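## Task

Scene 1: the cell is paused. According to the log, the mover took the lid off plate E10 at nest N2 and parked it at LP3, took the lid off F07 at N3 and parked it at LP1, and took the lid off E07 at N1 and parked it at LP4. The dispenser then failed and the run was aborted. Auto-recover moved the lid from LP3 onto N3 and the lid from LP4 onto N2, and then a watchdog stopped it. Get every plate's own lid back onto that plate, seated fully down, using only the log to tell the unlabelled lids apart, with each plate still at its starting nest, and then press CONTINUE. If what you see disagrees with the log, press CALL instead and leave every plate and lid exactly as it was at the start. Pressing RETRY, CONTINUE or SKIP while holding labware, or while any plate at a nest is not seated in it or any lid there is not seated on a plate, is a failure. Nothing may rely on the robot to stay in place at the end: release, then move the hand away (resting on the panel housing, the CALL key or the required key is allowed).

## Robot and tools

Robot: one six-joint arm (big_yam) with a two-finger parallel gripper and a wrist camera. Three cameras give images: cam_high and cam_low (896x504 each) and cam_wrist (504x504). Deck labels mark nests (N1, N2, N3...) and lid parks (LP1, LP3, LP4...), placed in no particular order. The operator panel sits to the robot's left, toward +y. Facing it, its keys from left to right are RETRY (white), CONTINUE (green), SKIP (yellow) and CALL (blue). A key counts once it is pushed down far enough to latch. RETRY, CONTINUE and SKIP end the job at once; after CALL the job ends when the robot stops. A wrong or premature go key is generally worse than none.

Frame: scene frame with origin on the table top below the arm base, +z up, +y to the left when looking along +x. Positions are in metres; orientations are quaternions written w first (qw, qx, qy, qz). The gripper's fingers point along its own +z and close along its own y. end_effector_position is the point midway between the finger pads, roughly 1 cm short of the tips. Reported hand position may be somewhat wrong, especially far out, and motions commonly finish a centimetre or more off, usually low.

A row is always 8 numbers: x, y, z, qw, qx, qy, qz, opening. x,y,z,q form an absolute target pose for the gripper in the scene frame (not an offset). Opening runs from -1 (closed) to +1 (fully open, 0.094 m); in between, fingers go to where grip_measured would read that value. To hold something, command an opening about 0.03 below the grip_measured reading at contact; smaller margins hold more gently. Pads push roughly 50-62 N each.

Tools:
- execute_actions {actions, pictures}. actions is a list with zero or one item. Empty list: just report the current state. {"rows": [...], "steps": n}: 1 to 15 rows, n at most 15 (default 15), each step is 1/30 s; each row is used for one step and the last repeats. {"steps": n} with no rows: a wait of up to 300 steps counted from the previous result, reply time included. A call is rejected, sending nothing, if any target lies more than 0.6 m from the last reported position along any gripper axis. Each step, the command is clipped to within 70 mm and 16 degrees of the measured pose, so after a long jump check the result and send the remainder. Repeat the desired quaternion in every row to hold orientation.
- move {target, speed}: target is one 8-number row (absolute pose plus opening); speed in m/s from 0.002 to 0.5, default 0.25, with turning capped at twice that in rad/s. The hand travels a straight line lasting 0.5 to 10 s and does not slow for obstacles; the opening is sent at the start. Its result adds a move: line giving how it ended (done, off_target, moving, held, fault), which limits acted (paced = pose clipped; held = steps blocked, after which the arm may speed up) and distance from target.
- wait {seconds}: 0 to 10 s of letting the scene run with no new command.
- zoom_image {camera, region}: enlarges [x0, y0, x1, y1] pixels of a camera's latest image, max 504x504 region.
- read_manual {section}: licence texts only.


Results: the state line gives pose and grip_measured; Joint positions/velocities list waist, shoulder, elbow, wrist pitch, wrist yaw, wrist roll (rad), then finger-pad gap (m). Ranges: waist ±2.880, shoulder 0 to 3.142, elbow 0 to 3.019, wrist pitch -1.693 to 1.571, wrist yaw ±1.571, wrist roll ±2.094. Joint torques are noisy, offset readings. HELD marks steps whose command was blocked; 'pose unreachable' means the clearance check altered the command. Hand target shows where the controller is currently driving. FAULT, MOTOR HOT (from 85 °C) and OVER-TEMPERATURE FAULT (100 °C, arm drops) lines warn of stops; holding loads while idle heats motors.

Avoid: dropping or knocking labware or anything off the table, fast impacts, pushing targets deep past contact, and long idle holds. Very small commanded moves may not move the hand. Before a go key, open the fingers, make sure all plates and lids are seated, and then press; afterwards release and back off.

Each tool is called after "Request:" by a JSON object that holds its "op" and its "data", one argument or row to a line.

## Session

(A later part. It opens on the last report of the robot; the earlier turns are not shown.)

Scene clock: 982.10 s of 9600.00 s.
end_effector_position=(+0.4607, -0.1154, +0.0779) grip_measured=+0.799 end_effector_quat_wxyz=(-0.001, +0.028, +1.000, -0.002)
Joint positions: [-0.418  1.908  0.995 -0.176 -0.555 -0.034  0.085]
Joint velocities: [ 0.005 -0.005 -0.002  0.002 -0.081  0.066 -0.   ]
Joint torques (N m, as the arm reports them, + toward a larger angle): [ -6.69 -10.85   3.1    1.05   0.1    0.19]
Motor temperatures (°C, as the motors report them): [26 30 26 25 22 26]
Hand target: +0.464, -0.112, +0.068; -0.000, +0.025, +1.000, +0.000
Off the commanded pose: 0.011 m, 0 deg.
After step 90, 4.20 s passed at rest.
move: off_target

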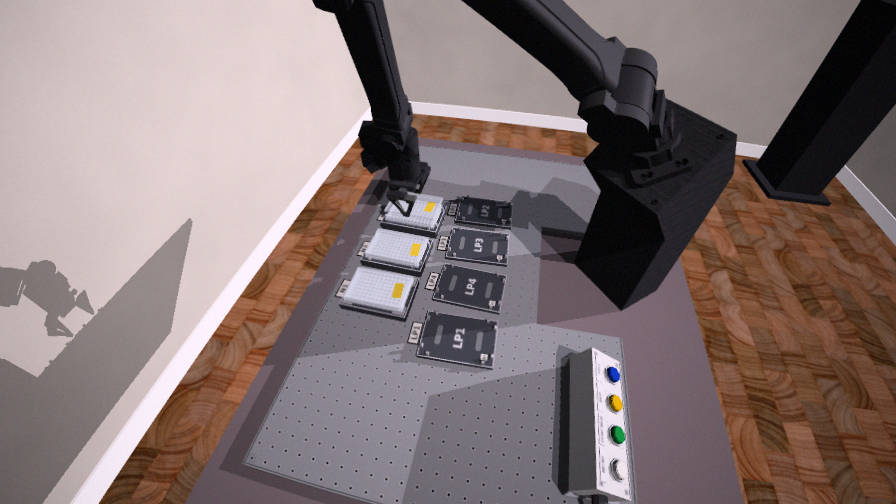

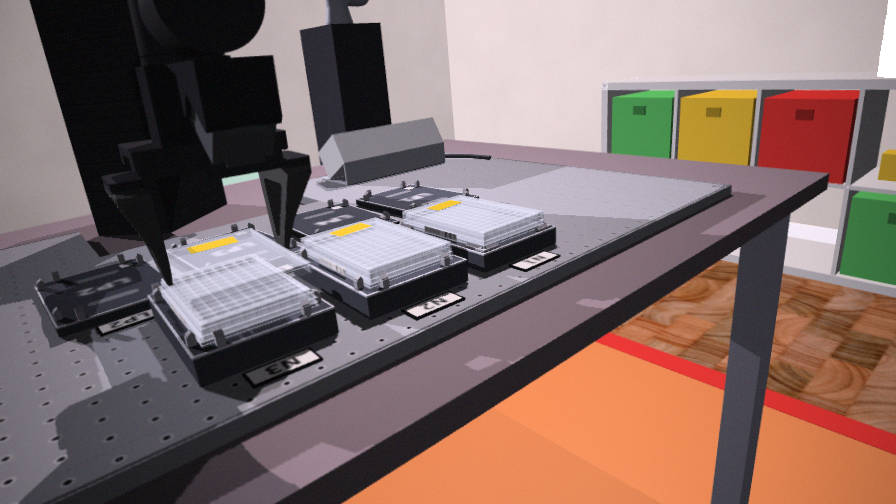

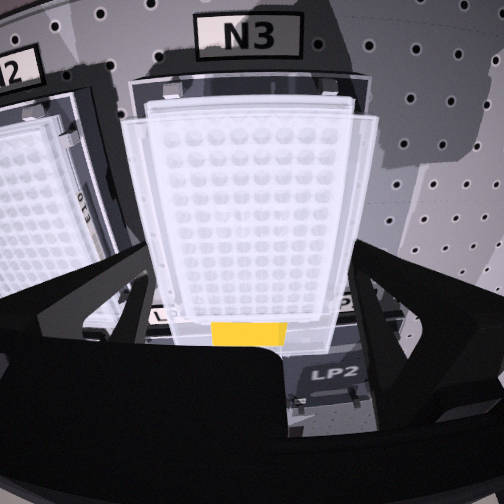

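Request:
{"op": "execute_actions", "data": {
  "actions": [
    {"rows": [[0.4635,-0.1127,0.067,0,0.024,1,0,0.79],[0.4635,-0.1127,0.066,0,0.024,1,0,0.79],[0.4635,-0.1127,0.065,0,0.024,1,0,0.79],[0.4635,-0.1127,0.064,0,0.024,1,0,0.79],[0.4635,-0.1127,0.063,0,0.024,1,0,0.79],[0.4635,-0.1127,0.062,0,0.024,1,0,0.79],[0.4635,-0.1127,0.061,0,0.024,1,0,0.79],[0.4635,-0.1127,0.060,0,0.024,1,0,0.79],[0.4635,-0.1127,0.059,0,0.024,1,0,0.79],[0.4635,-0.1127,0.0585,0,0.024,1,0,0.79]], "steps": 15}
  ]
}}

Request:
{"op": "zoom_image", "data": {
  "camera": "cam_wrist",
  "region": [90, 60, 420, 360]
}}

Request:
{"op": "zoom_image", "data": {
  "camera": "cam_low",
  "region": [130, 220, 350, 360]
}}

Scene clock: 1001.23 s of 9600.00 s.
end_effector_position=(+0.4606, -0.1154, +0.0683) grip_measured=+0.800 end_effector_quat_wxyz=(-0.001, +0.027, +1.000, -0.002)
Joint positions: [-0.408  1.931  1.004 -0.157 -0.551 -0.027  0.085]
Joint velocities: [ 0.005  0.005 -0.007  0.022 -0.007  0.022  0.   ]
Joint torques (N m, as the arm reports them, + toward a larger angle): [ -7.06 -10.56   2.94   0.95   0.07   0.13]
Motor temperatures (°C, as the motors report them): [26 30 26 26 22 26]
Hand target: +0.463, -0.112, +0.059; -0.000, +0.024, +1.000, +0.000
Off the commanded pose: 0.011 m, 0 deg.
Steps of this call (steps 1 to 90: nothing new was sent; then 15.63 s passed at rest; steps 91 to 105: all 15 steps of this action). Readings (end_effector_position):
91: (+0.4608, -0.1154, +0.0779)
92: (+0.4610, -0.1155, +0.0777)
94: (+0.4613, -0.1158, +0.0772)
98: (+0.4621, -0.1163, +0.0739)
105: the state above

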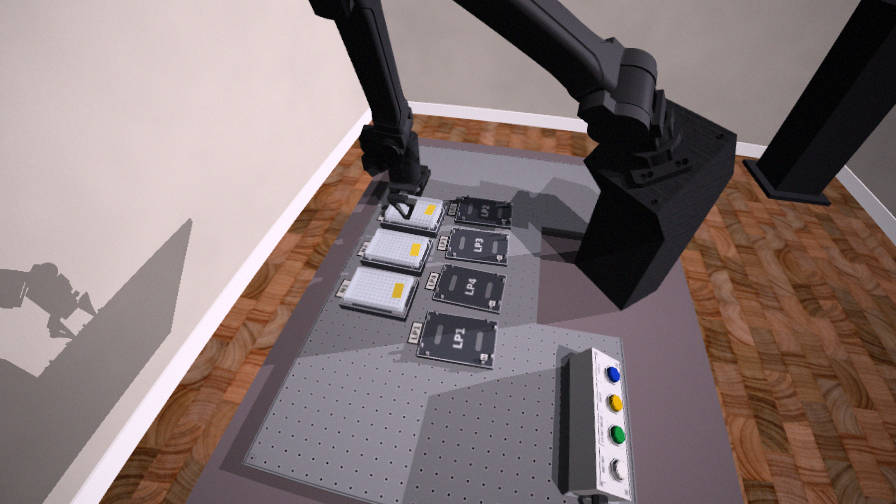

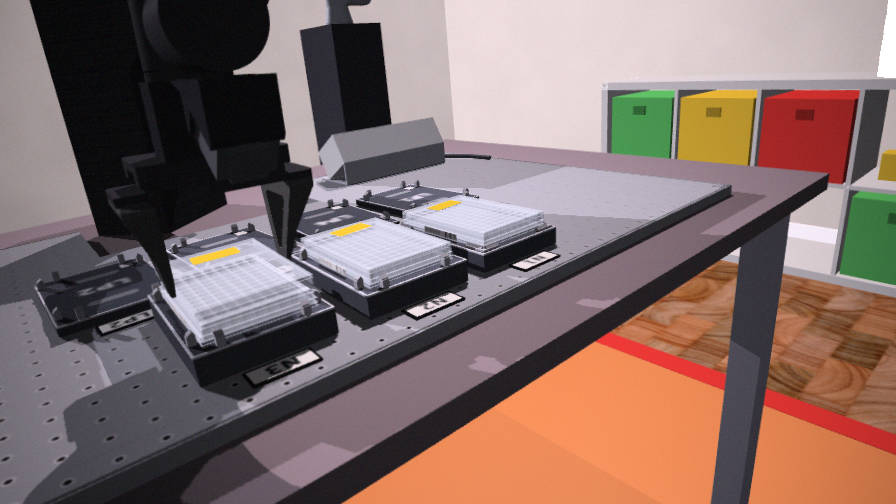

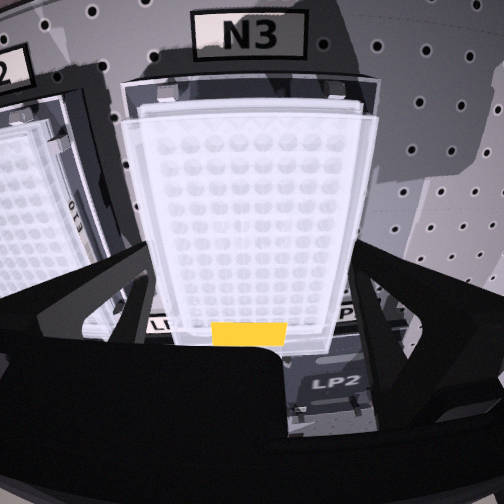

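Region (90, 60, 420, 360) of cam_wrist's 504x504 image, scaled by 1.527, with more detail than that image has; it fills the top 458 rows of this view, and the rest is white.

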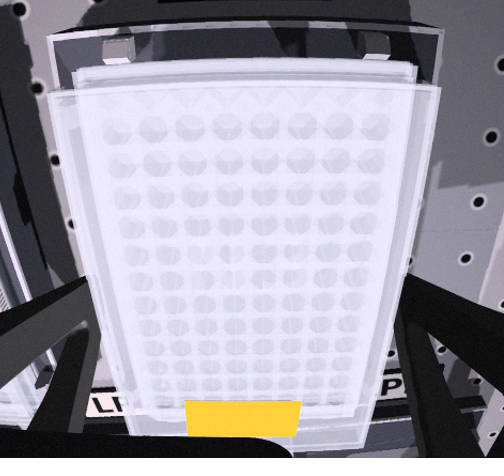

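Region (130, 220, 350, 360) of cam_low's 896x504 image, scaled by 2.291, with more detail than that image has; it fills the top 321 rows of this view, and the rest is white.

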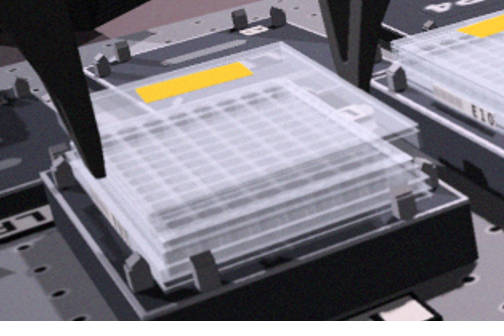

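Request:
{"op": "execute_actions", "data": {
  "actions": [
    {"rows": [[0.4635,-0.1127,0.0578,0,0.024,1,0,0.795],[0.4635,-0.1127,0.0571,0,0.024,1,0,0.795],[0.4635,-0.1127,0.0564,0,0.024,1,0,0.795],[0.4635,-0.1127,0.0557,0,0.024,1,0,0.795],[0.4635,-0.1127,0.055,0,0.024,1,0,0.795],[0.4635,-0.1127,0.0543,0,0.024,1,0,0.795],[0.4635,-0.1127,0.0536,0,0.024,1,0,0.795],[0.4635,-0.1127,0.0529,0,0.024,1,0,0.795],[0.4635,-0.1127,0.0522,0,0.024,1,0,0.795],[0.4635,-0.1127,0.0515,0,0.024,1,0,0.795],[0.4635,-0.1127,0.0508,0,0.024,1,0,0.795],[0.4635,-0.1127,0.0501,0,0.024,1,0,0.795],[0.4635,-0.1127,0.0494,0,0.024,1,0,0.795],[0.4635,-0.1127,0.0487,0,0.024,1,0,0.795],[0.4635,-0.1127,0.048,0,0.024,1,0,0.795]], "steps": 15}
  ],
  "pictures": false
}}

Request:
{"op": "execute_actions", "data": {
  "actions": [
    {"rows": [[0.4635,-0.1127,0.0478,0,0.024,1,0,0.795]], "steps": 10}
  ]
}}

Request:
{"op": "zoom_image", "data": {
  "camera": "cam_low",
  "region": [130, 220, 350, 360]
}}

Scene clock: 1018.57 s of 9600.00 s.
end_effector_position=(+0.4625, -0.1159, +0.0607) grip_measured=+0.803 end_effector_quat_wxyz=(+0.001, +0.026, +1.000, -0.003)
Joint positions: [-0.4    1.949  1.014 -0.14  -0.546 -0.017  0.085]
Joint velocities: [ 0.034  0.034  0.022  0.032 -0.022  0.007 -0.001]
Joint torques (N m, as the arm reports them, + toward a larger angle): [-7.22 -9.69  2.88  0.96  0.07  0.1 ]
Motor temperatures (°C, as the motors report them): [26 30 26 26 22 26]
Hand target: +0.464, -0.112, +0.049; +0.000, +0.024, +1.000, +0.000
Off the commanded pose: 0.013 m, 0 deg.
Steps of this call (steps 1 to 90: nothing new was sent; then 13.83 s passed at rest; steps 91 to 105: all 15 steps of this action). Readings (end_effector_position):
91: (+0.4606, -0.1153, +0.0682)
92: (+0.4608, -0.1153, +0.0682)
94: (+0.4613, -0.1156, +0.0680)
98: (+0.4629, -0.1162, +0.0661)
105: the state above

Scene clock: 1018.90 s of 9600.00 s.
end_effector_position=(+0.4619, -0.1157, +0.0590) grip_measured=+0.803 end_effector_quat_wxyz=(+0.001, +0.027, +1.000, -0.002)
Joint positions: [-0.398  1.953  1.015 -0.138 -0.546 -0.015  0.085]
Joint velocities: [ 0.005 -0.005 -0.007  0.012 -0.081 -0.066 -0.002]
Joint torques (N m, as the arm reports them, + toward a larger angle): [ -6.75 -10.22   2.72   0.92   0.03   0.17]
Motor temperatures (°C, as the motors report them): [26 30 26 26 22 26]
Hand target: +0.463, -0.112, +0.048; -0.000, +0.024, +1.000, +0.000
Off the commanded pose: 0.012 m, 0 deg.
Steps of this call (steps 1 to 10: all 10 steps of this action). Readings (end_effector_position):
1: (+0.4621, -0.1159, +0.0599)
2: (+0.4621, -0.1159, +0.0592)
4: (+0.4619, -0.1157, +0.0590)
8: (+0.4619, -0.1157, +0.0590)
10: the state above

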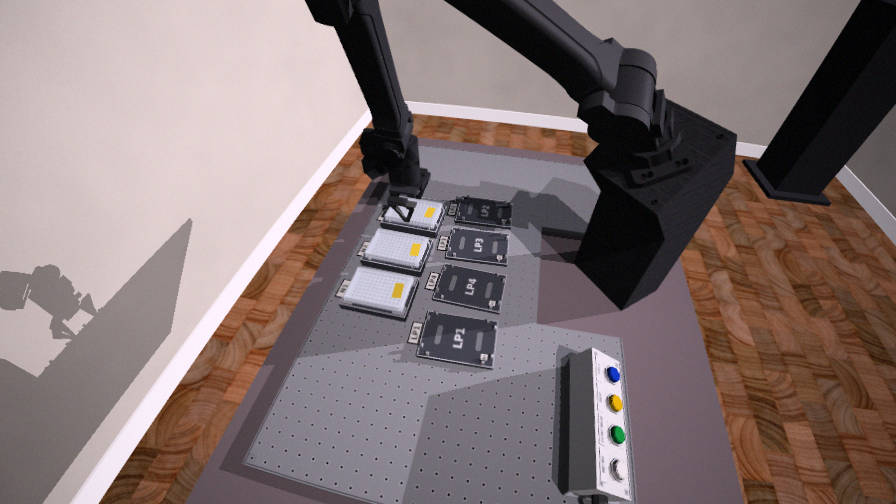

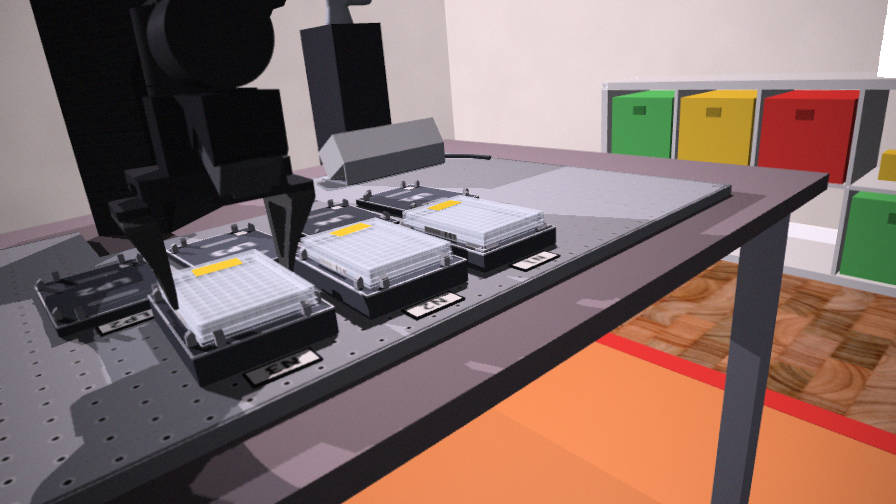

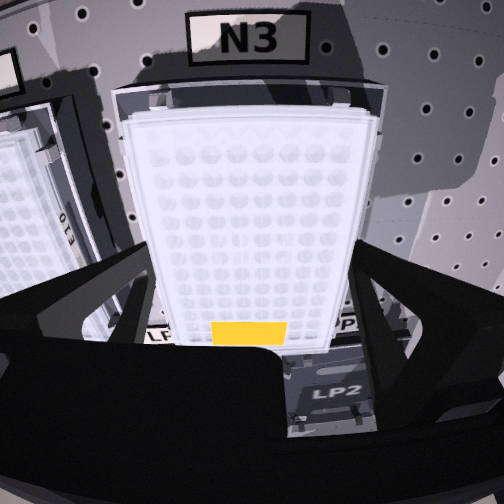

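Region (130, 220, 350, 360) of cam_low's 896x504 image, scaled by 2.291, with more detail than that image has; it fills the top 321 rows of this view, and the rest is white.

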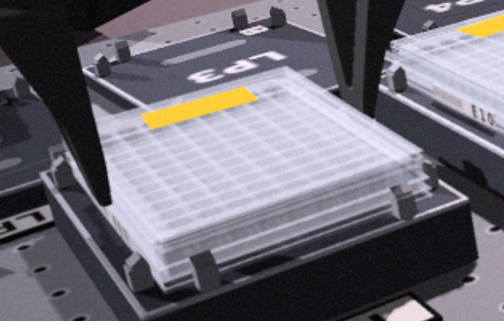

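Seated. Release and lift.

Request:
{"op": "execute_actions", "data": {
  "actions": [
    {"rows": [[0.4635,-0.1127,0.050,0,0.024,1,0,1.0]], "steps": 12}
  ],
  "pictures": false
}}

Request:
{"op": "move", "data": {
  "target": [0.462, -0.118, 0.14, 0, 0.024, 1, 0, 1.0],
  "speed": 0.08
}}

Request:
{"op": "zoom_image", "data": {
  "camera": "cam_low",
  "region": [130, 180, 570, 390]
}}

Request:
{"op": "zoom_image", "data": {
  "camera": "cam_high",
  "region": [520, 330, 700, 504]
}}

Scene clock: 1028.97 s of 9600.00 s.
end_effector_position=(+0.4619, -0.1158, +0.0590) grip_measured=+1.000 end_effector_quat_wxyz=(+0.001, +0.027, +1.000, -0.003)
Joint positions: [-0.398  1.953  1.015 -0.138 -0.545 -0.015  0.094]
Joint velocities: [ 0.005 -0.005 -0.002 -0.012 -0.022 -0.007  0.   ]
Joint torques (N m, as the arm reports them, + toward a larger angle): [ -6.04 -10.74   2.46   0.81   0.02   0.16]
Motor temperatures (°C, as the motors report them): [26 30 26 26 22 26]
Hand target: +0.463, -0.113, +0.050; -0.000, +0.024, +1.000, -0.000
Off the commanded pose: 0.010 m, 0 deg.
Steps of this call (steps 1 to 90: nothing new was sent; then 6.67 s passed at rest; steps 91 to 102: all 12 steps of this action). Readings (end_effector_position):
91: (+0.4619, -0.1158, +0.0590)
92: (+0.4619, -0.1158, +0.0590)
94: (+0.4619, -0.1158, +0.0590)
98: (+0.4619, -0.1158, +0.0590)
102: the state above

Scene clock: 1030.60 s of 9600.00 s.
end_effector_position=(+0.4631, -0.1172, +0.1333) grip_measured=+1.000 end_effector_quat_wxyz=(+0.000, +0.024, +1.000, +0.001)
Joint positions: [-0.487  1.787  0.964 -0.306 -0.592 -0.116  0.094]
Joint velocities: [ 0.005  0.005 -0.007 -0.002 -0.095 -0.022  0.   ]
Joint torques (N m, as the arm reports them, + toward a larger angle): [ -8.06 -13.69   2.08  -0.11  -0.13  -0.06]
Motor temperatures (°C, as the motors report them): [26 30 26 26 22 26]
Hand target: +0.461, -0.119, +0.140; +0.000, +0.024, +1.000, -0.000
Off the commanded pose: 0.007 m, 0 deg.
move: done

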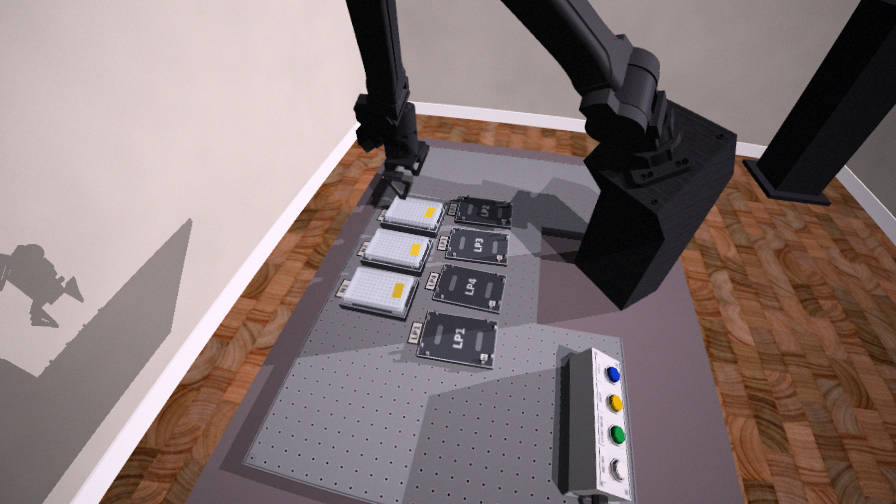

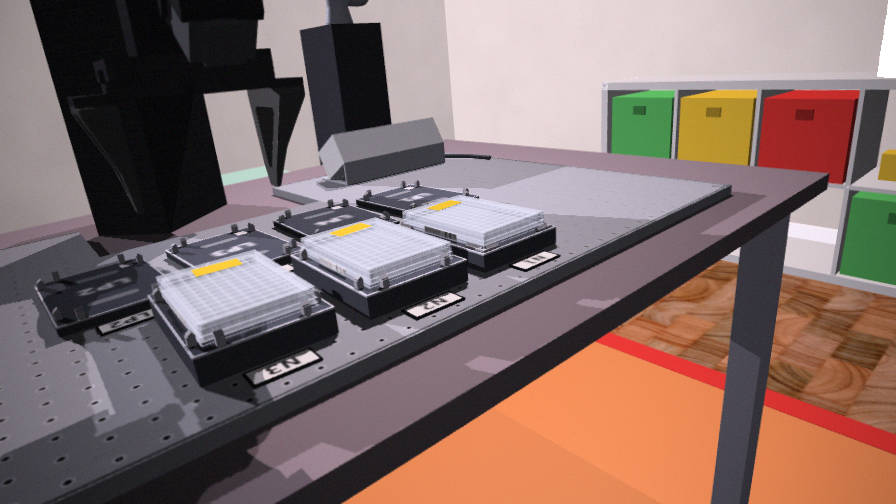

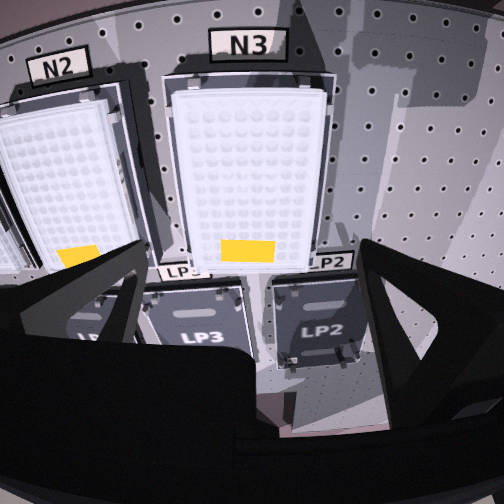

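Region (130, 180, 570, 390) of cam_low's 896x504 image, scaled by 1.145, with more detail than that image has; it fills the top 241 rows of this view, and the rest is white.

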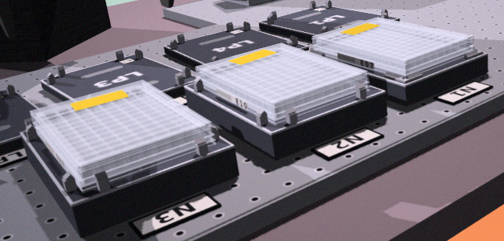

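Region (520, 330, 700, 504) of cam_high's 896x504 image, scaled by 2.800, with more detail than that image has; it fills the top 487 rows of this view, and the rest is white.

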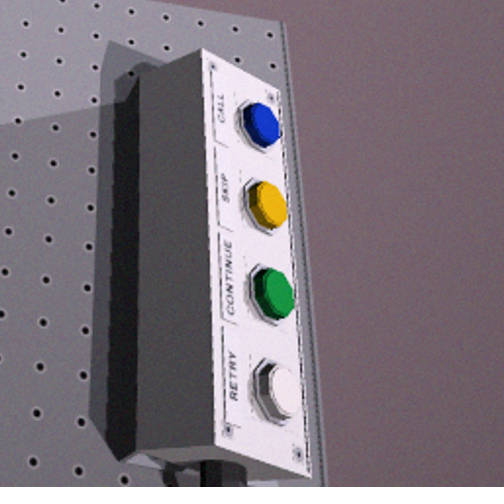

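Request:
{"op": "move", "data": {
  "target": [0.2, 0.25, 0.25, 0, 0.7071, 0.7071, 0, -1.0],
  "speed": 0.25
}}

Request:
{"op": "move", "data": {
  "target": [0.0, 0.36, 0.22, 0, 1, 0, 0, -1.0],
  "speed": 0.25
}}

Scene clock: 1052.50 s of 9600.00 s.
end_effector_position=(+0.1821, +0.2327, +0.2459) grip_measured=-0.980 end_effector_quat_wxyz=(-0.102, +0.600, +0.794, -0.002)
Joint positions: [ 0.654  0.759  0.357 -0.478 -0.111  2.101  0.001]
Joint velocities: [ 0.005  0.005 -0.017 -0.012 -0.051 -0.022 -0.001]
Joint torques (N m, as the arm reports them, + toward a larger angle): [ 0.44 -5.02  7.47 -0.38 -0.17  0.15]
Motor temperatures (°C, as the motors report them): [26 31 26 25 22 26]
Hand target: +0.193, +0.244, +0.253; -0.102, +0.603, +0.791, +0.011
Off the commanded pose: 0.025 m, 20 deg; orientation clipped at the last step of the last action.
joint sent to its limit — the command would take joint 6 (wrist roll) past its upper limit, so that joint was sent only as far as its limit.
After step 90, 15.40 s passed at rest.
move: off_target; limits=paced

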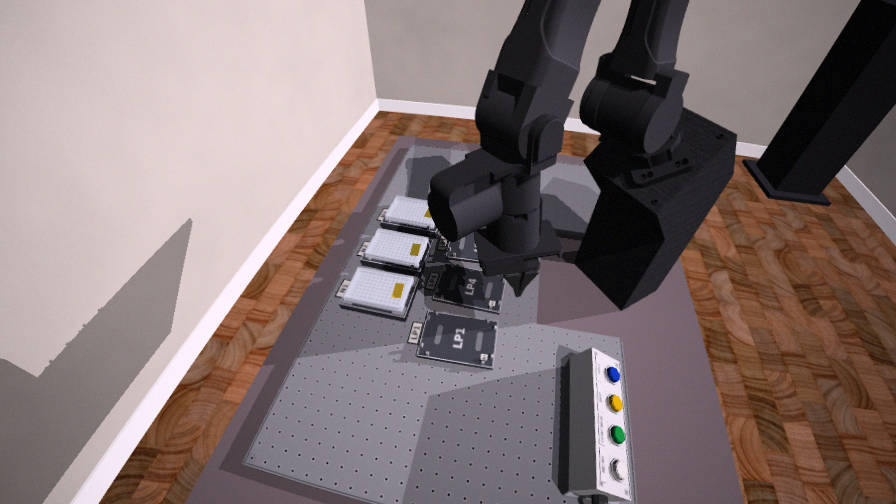

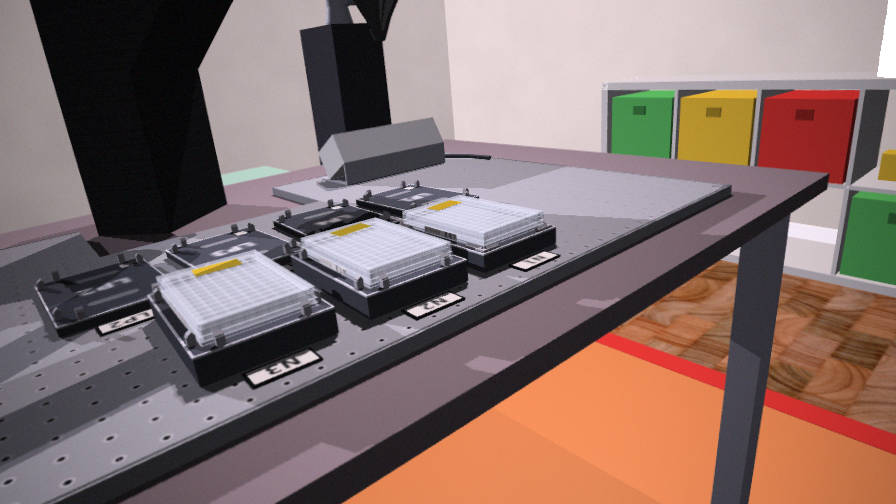

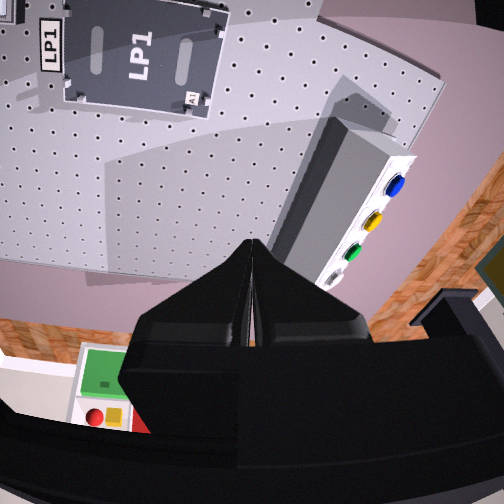

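Scene clock: 1060.83 s of 9600.00 s.
end_effector_position=(-0.0007, +0.3619, +0.2273) grip_measured=-0.980 end_effector_quat_wxyz=(+0.578, -0.609, -0.136, +0.527)
Joint positions: [ 0.858  2.001  0.855 -1.29  -1.575  2.102  0.001]
Joint velocities: [-0.005  0.005  0.002 -0.032 -0.022 -0.051  0.   ]
Joint torques (N m, as the arm reports them, + toward a larger angle): [ 2.19 -7.57 -3.58 -1.97 -0.2   0.23]
Motor temperatures (°C, as the motors report them): [26 30 26 26 23 26]
Hand target: +0.001, +0.360, +0.221; +0.567, -0.616, -0.119, +0.535
Off the commanded pose: 0.008 m, 105 deg; orientation clipped at the last step of the last action.
joint sent to its limit — the command would take joint 5 (wrist yaw) past its lower limit and joint 6 (wrist roll) past its upper limit, so those joints were sent only as far as their limits.
move: off_target; limits=paced

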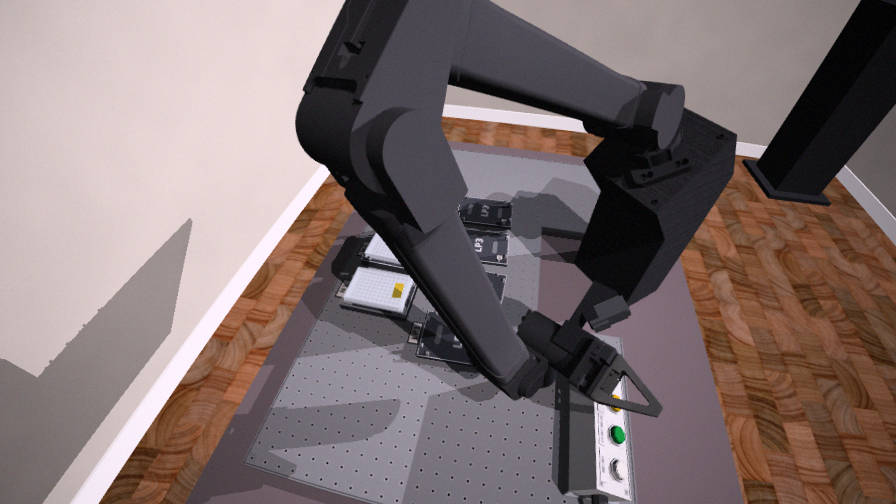

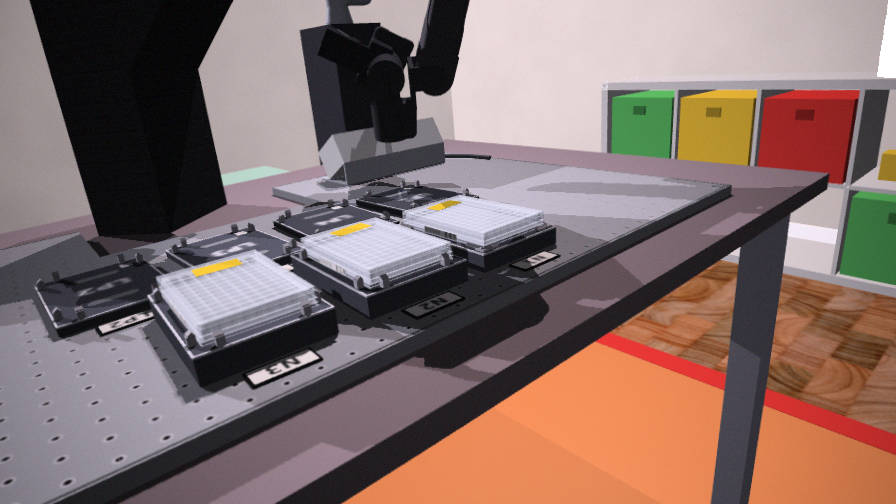

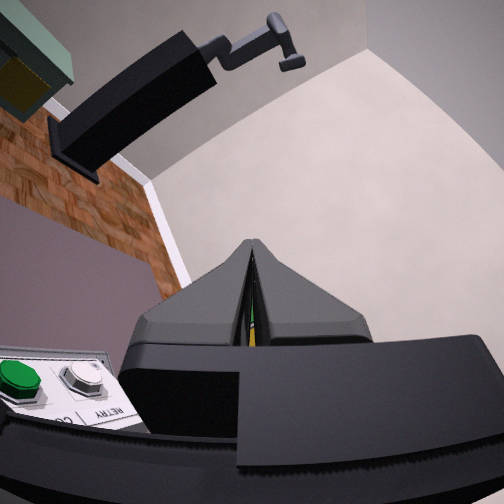

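Request:
{"op": "move", "data": {
  "target": [0.18, 0.25, 0.26, 0, 0.55, 0.835, 0, -1.0],
  "speed": 0.25
}}

Request:
{"op": "move", "data": {
  "target": [0.1, 0.33, 0.24, 0, -0.3, 0.954, 0, -1.0],
  "speed": 0.3
}}

Request:
{"op": "move", "data": {
  "target": [0.0, 0.36, 0.22, 0, -0.98, 0.2, 0, -1.0],
  "speed": 0.3
}}

Scene clock: 1078.50 s of 9600.00 s.
end_effector_position=(+0.1802, +0.2466, +0.2573) grip_measured=-0.980 end_effector_quat_wxyz=(-0.016, +0.536, +0.844, +0.004)
Joint positions: [ 0.869  0.737  0.379 -0.515  0.198  2.103  0.001]
Joint velocities: [-0.005 -0.015 -0.002  0.032 -0.037 -0.007  0.   ]
Joint torques (N m, as the arm reports them, + toward a larger angle): [ 0.56 -4.99  4.25  0.79  0.16  0.1 ]
Motor temperatures (°C, as the motors report them): [26 30 26 26 23 26]
Hand target: +0.179, +0.249, +0.259; -0.018, +0.538, +0.842, +0.014
Off the commanded pose: 0.004 m, 3 deg.
joint sent to its limit — the command would take joint 6 (wrist roll) past its upper limit, so that joint was sent only as far as its limit.
After step 90, 9.90 s passed at rest.
move: off_target; limits=paced

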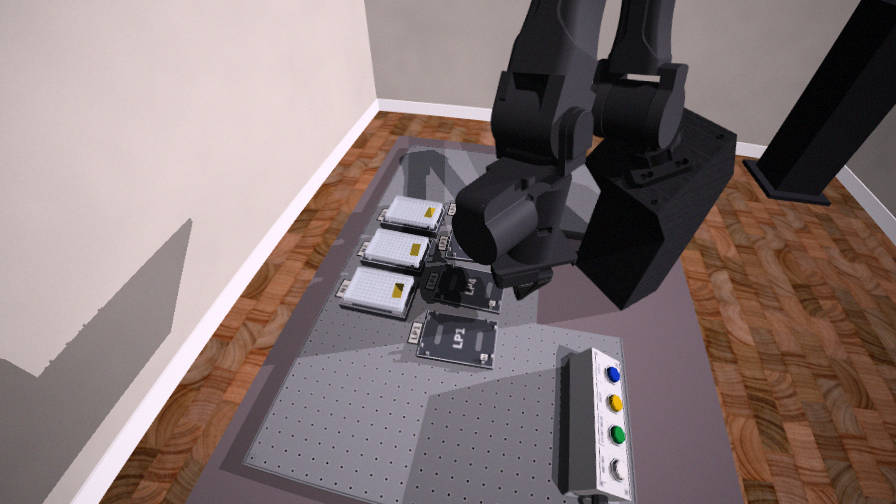

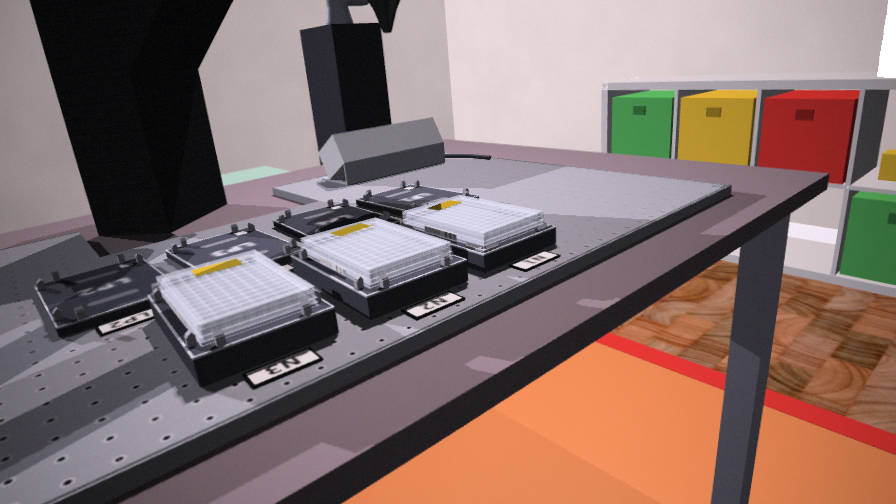

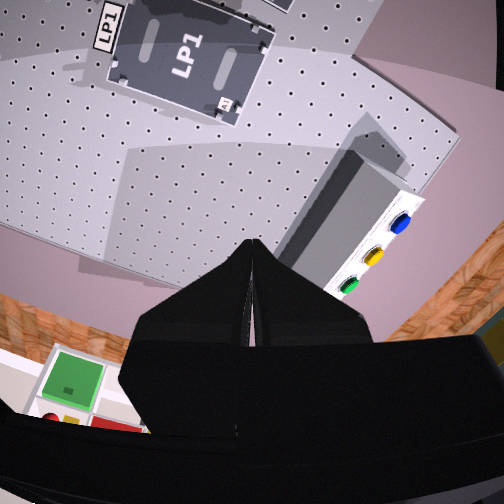

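Scene clock: 1081.97 s of 9600.00 s.
end_effector_position=(+0.0984, +0.3150, +0.2409) grip_measured=-0.980 end_effector_quat_wxyz=(-0.007, -0.294, +0.956, -0.011)
Joint positions: [ 1.3    1.061  0.486 -0.468  0.484  0.761  0.001]
Joint velocities: [-0.005 -0.005  0.012  0.007 -0.037 -0.081  0.001]
Joint torques (N m, as the arm reports them, + toward a larger angle): [ 2.42 -4.51  6.08  0.8   0.07 -0.02]
Motor temperatures (°C, as the motors report them): [26 30 26 26 23 26]
Hand target: +0.099, +0.329, +0.242; -0.003, -0.299, +0.954, +0.000
Off the commanded pose: 0.015 m, 2 deg.
move: off_target

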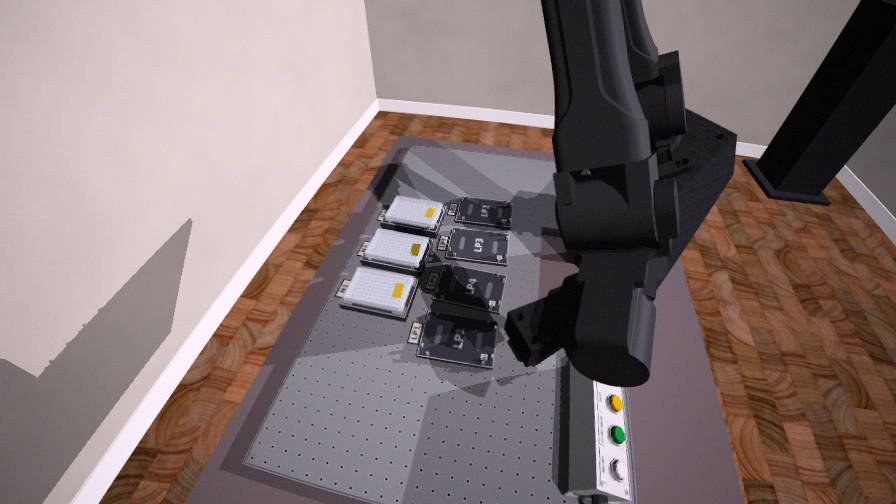

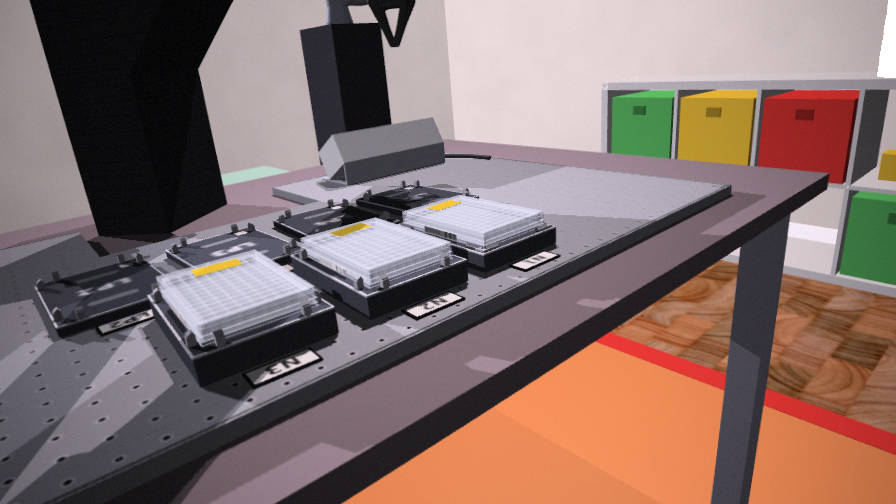

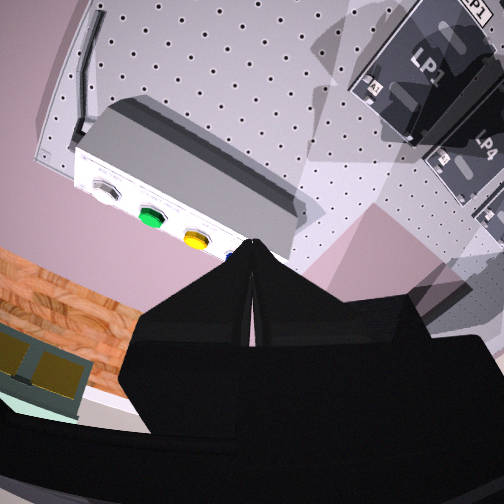

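Scene clock: 1086.13 s of 9600.00 s.
end_effector_position=(+0.0046, +0.3487, +0.2213) grip_measured=-0.980 end_effector_quat_wxyz=(+0.010, +0.978, -0.206, +0.003)
Joint positions: [ 1.562  1.368  0.573 -0.386  0.609 -1.095  0.001]
Joint velocities: [-0.015 -0.005  0.007 -0.007  0.022  0.007  0.001]
Joint torques (N m, as the arm reports them, + toward a larger angle): [ 4.67 -5.44  4.87  0.88 -0.14 -0.06]
Motor temperatures (°C, as the motors report them): [26 30 26 26 23 26]
Hand target: -0.001, +0.360, +0.222; +0.002, +0.980, -0.201, -0.002
Off the commanded pose: 0.012 m, 1 deg.
move: off_target

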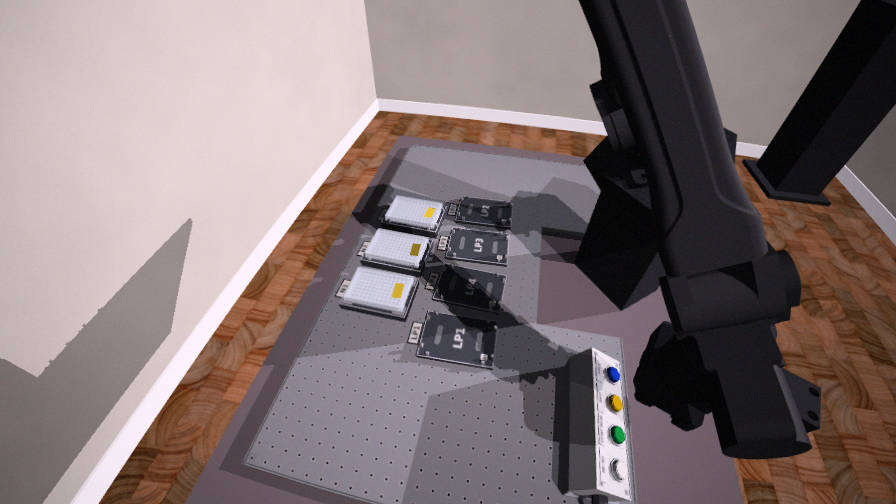

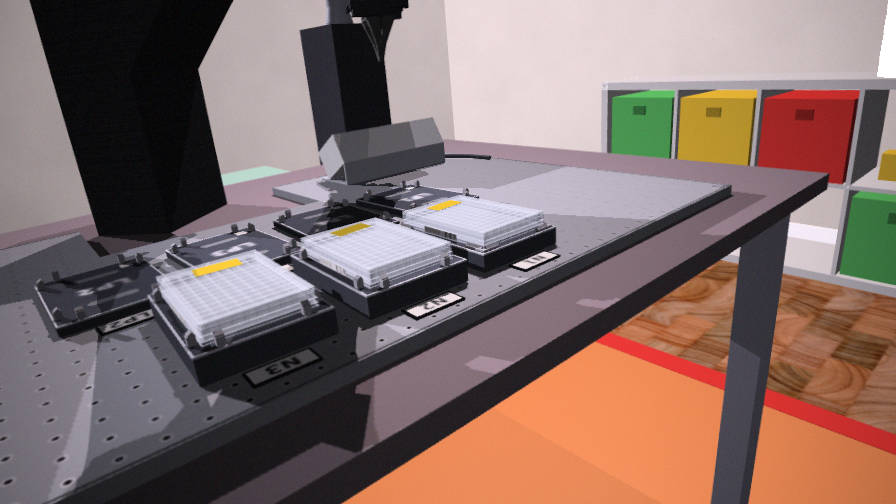

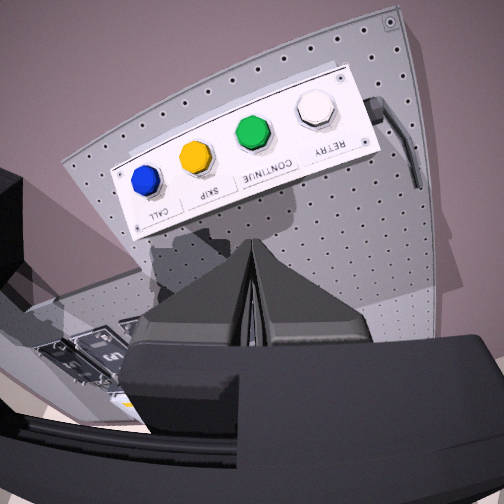

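Request:
{"op": "move", "data": {
  "target": [-0.065, 0.365, 0.15, 0, 0.966, 0, 0.259, -1.0],
  "speed": 0.15
}}

Scene clock: 1111.17 s of 9600.00 s.
end_effector_position=(-0.0592, +0.3658, +0.1501) grip_measured=-0.980 end_effector_quat_wxyz=(-0.001, +0.966, -0.006, +0.258)
Joint positions: [ 1.734  1.975  0.853 -0.466  1.16  -1.056  0.001]
Joint velocities: [-0.015 -0.005 -0.002 -0.017 -0.11   0.051 -0.001]
Joint torques (N m, as the arm reports them, + toward a larger angle): [ 7.6  -8.51  1.95 -0.52  0.31  0.14]
Motor temperatures (°C, as the motors report them): [26 30 26 26 22 26]
Hand target: -0.066, +0.366, +0.150; -0.003, +0.966, -0.000, +0.258
Off the commanded pose: 0.006 m, 1 deg.
After step 90, 19.50 s passed at rest.
move: done

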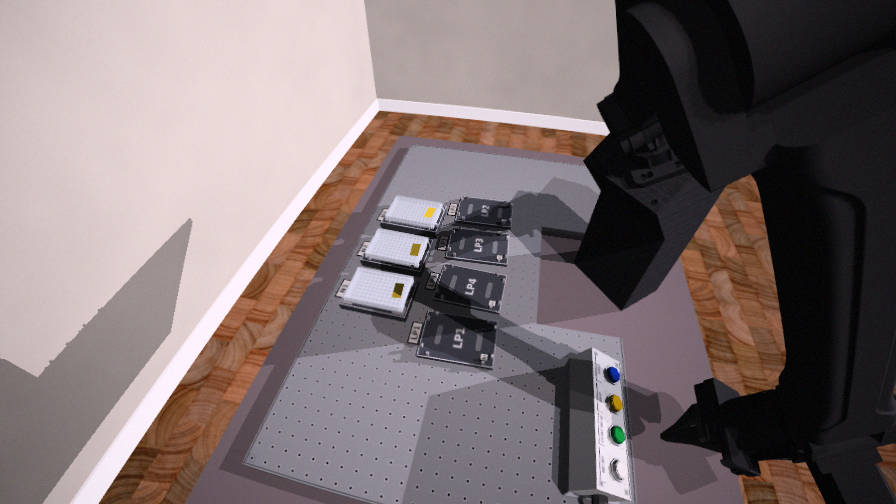

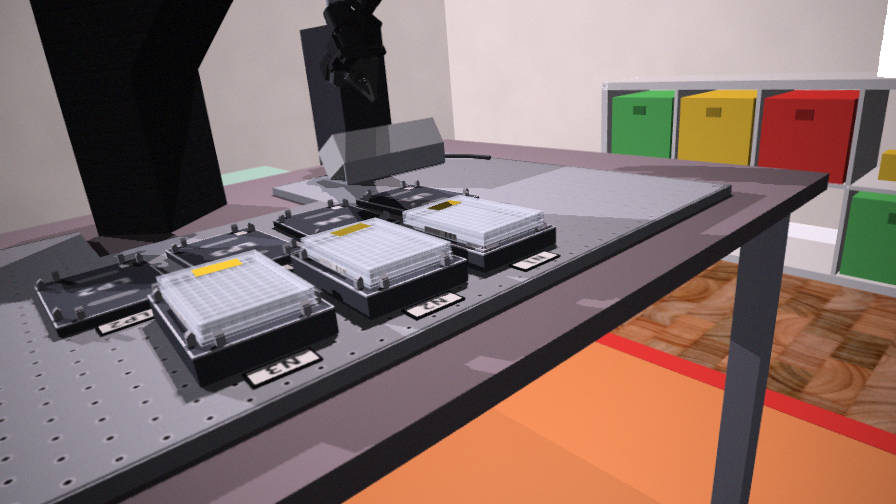

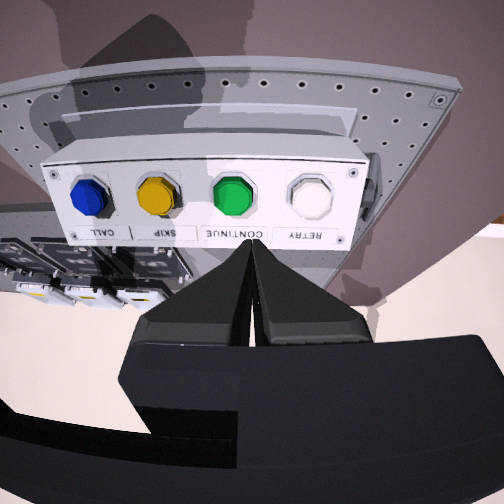

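Request:
{"op": "move", "data": {
  "target": [-0.044, 0.352, 0.118, 0, 0.966, 0, 0.259, -1.0],
  "speed": 0.06
}}

Scene clock: 1122.00 s of 9600.00 s.
end_effector_position=(-0.0465, +0.3614, +0.1246) grip_measured=-0.980 end_effector_quat_wxyz=(-0.010, +0.966, -0.008, +0.257)
Joint positions: [ 1.672  1.998  0.801 -0.207  1.16  -1.241  0.001]
Joint velocities: [-0.005 -0.005 -0.007  0.037  0.007  0.007 -0.   ]
Joint torques (N m, as the arm reports them, + toward a larger angle): [ 5.9  -7.62 -0.84  0.52  0.12 -0.08]
Motor temperatures (°C, as the motors report them): [26 30 26 26 23 26]
Hand target: -0.044, +0.353, +0.118; -0.001, +0.966, -0.000, +0.259
Off the commanded pose: 0.012 m, 2 deg.
After step 90, 6.80 s passed at rest.
move: off_target

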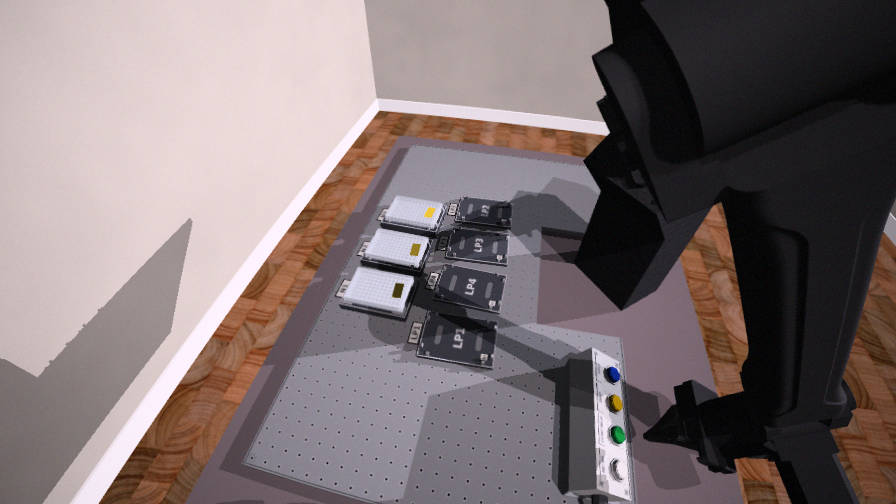

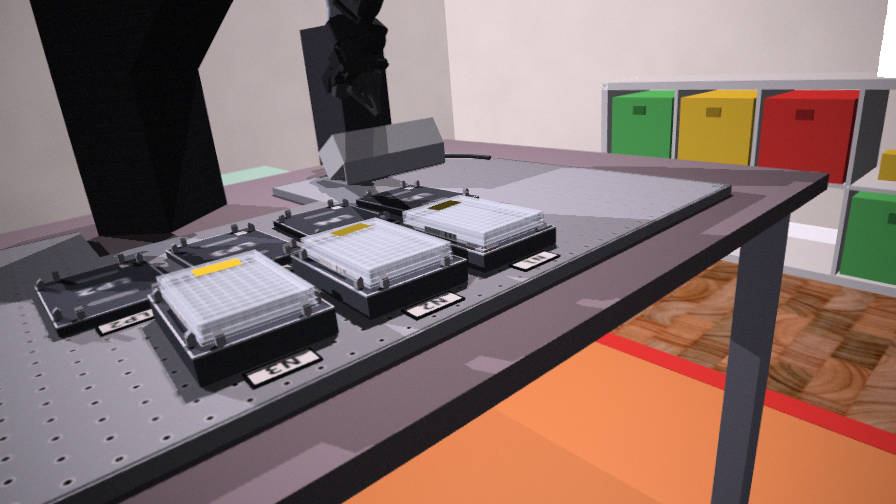

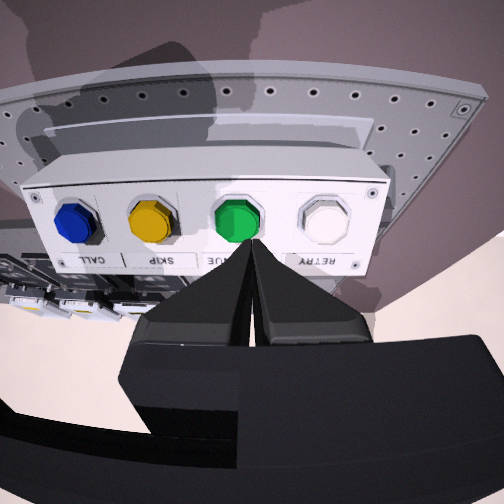

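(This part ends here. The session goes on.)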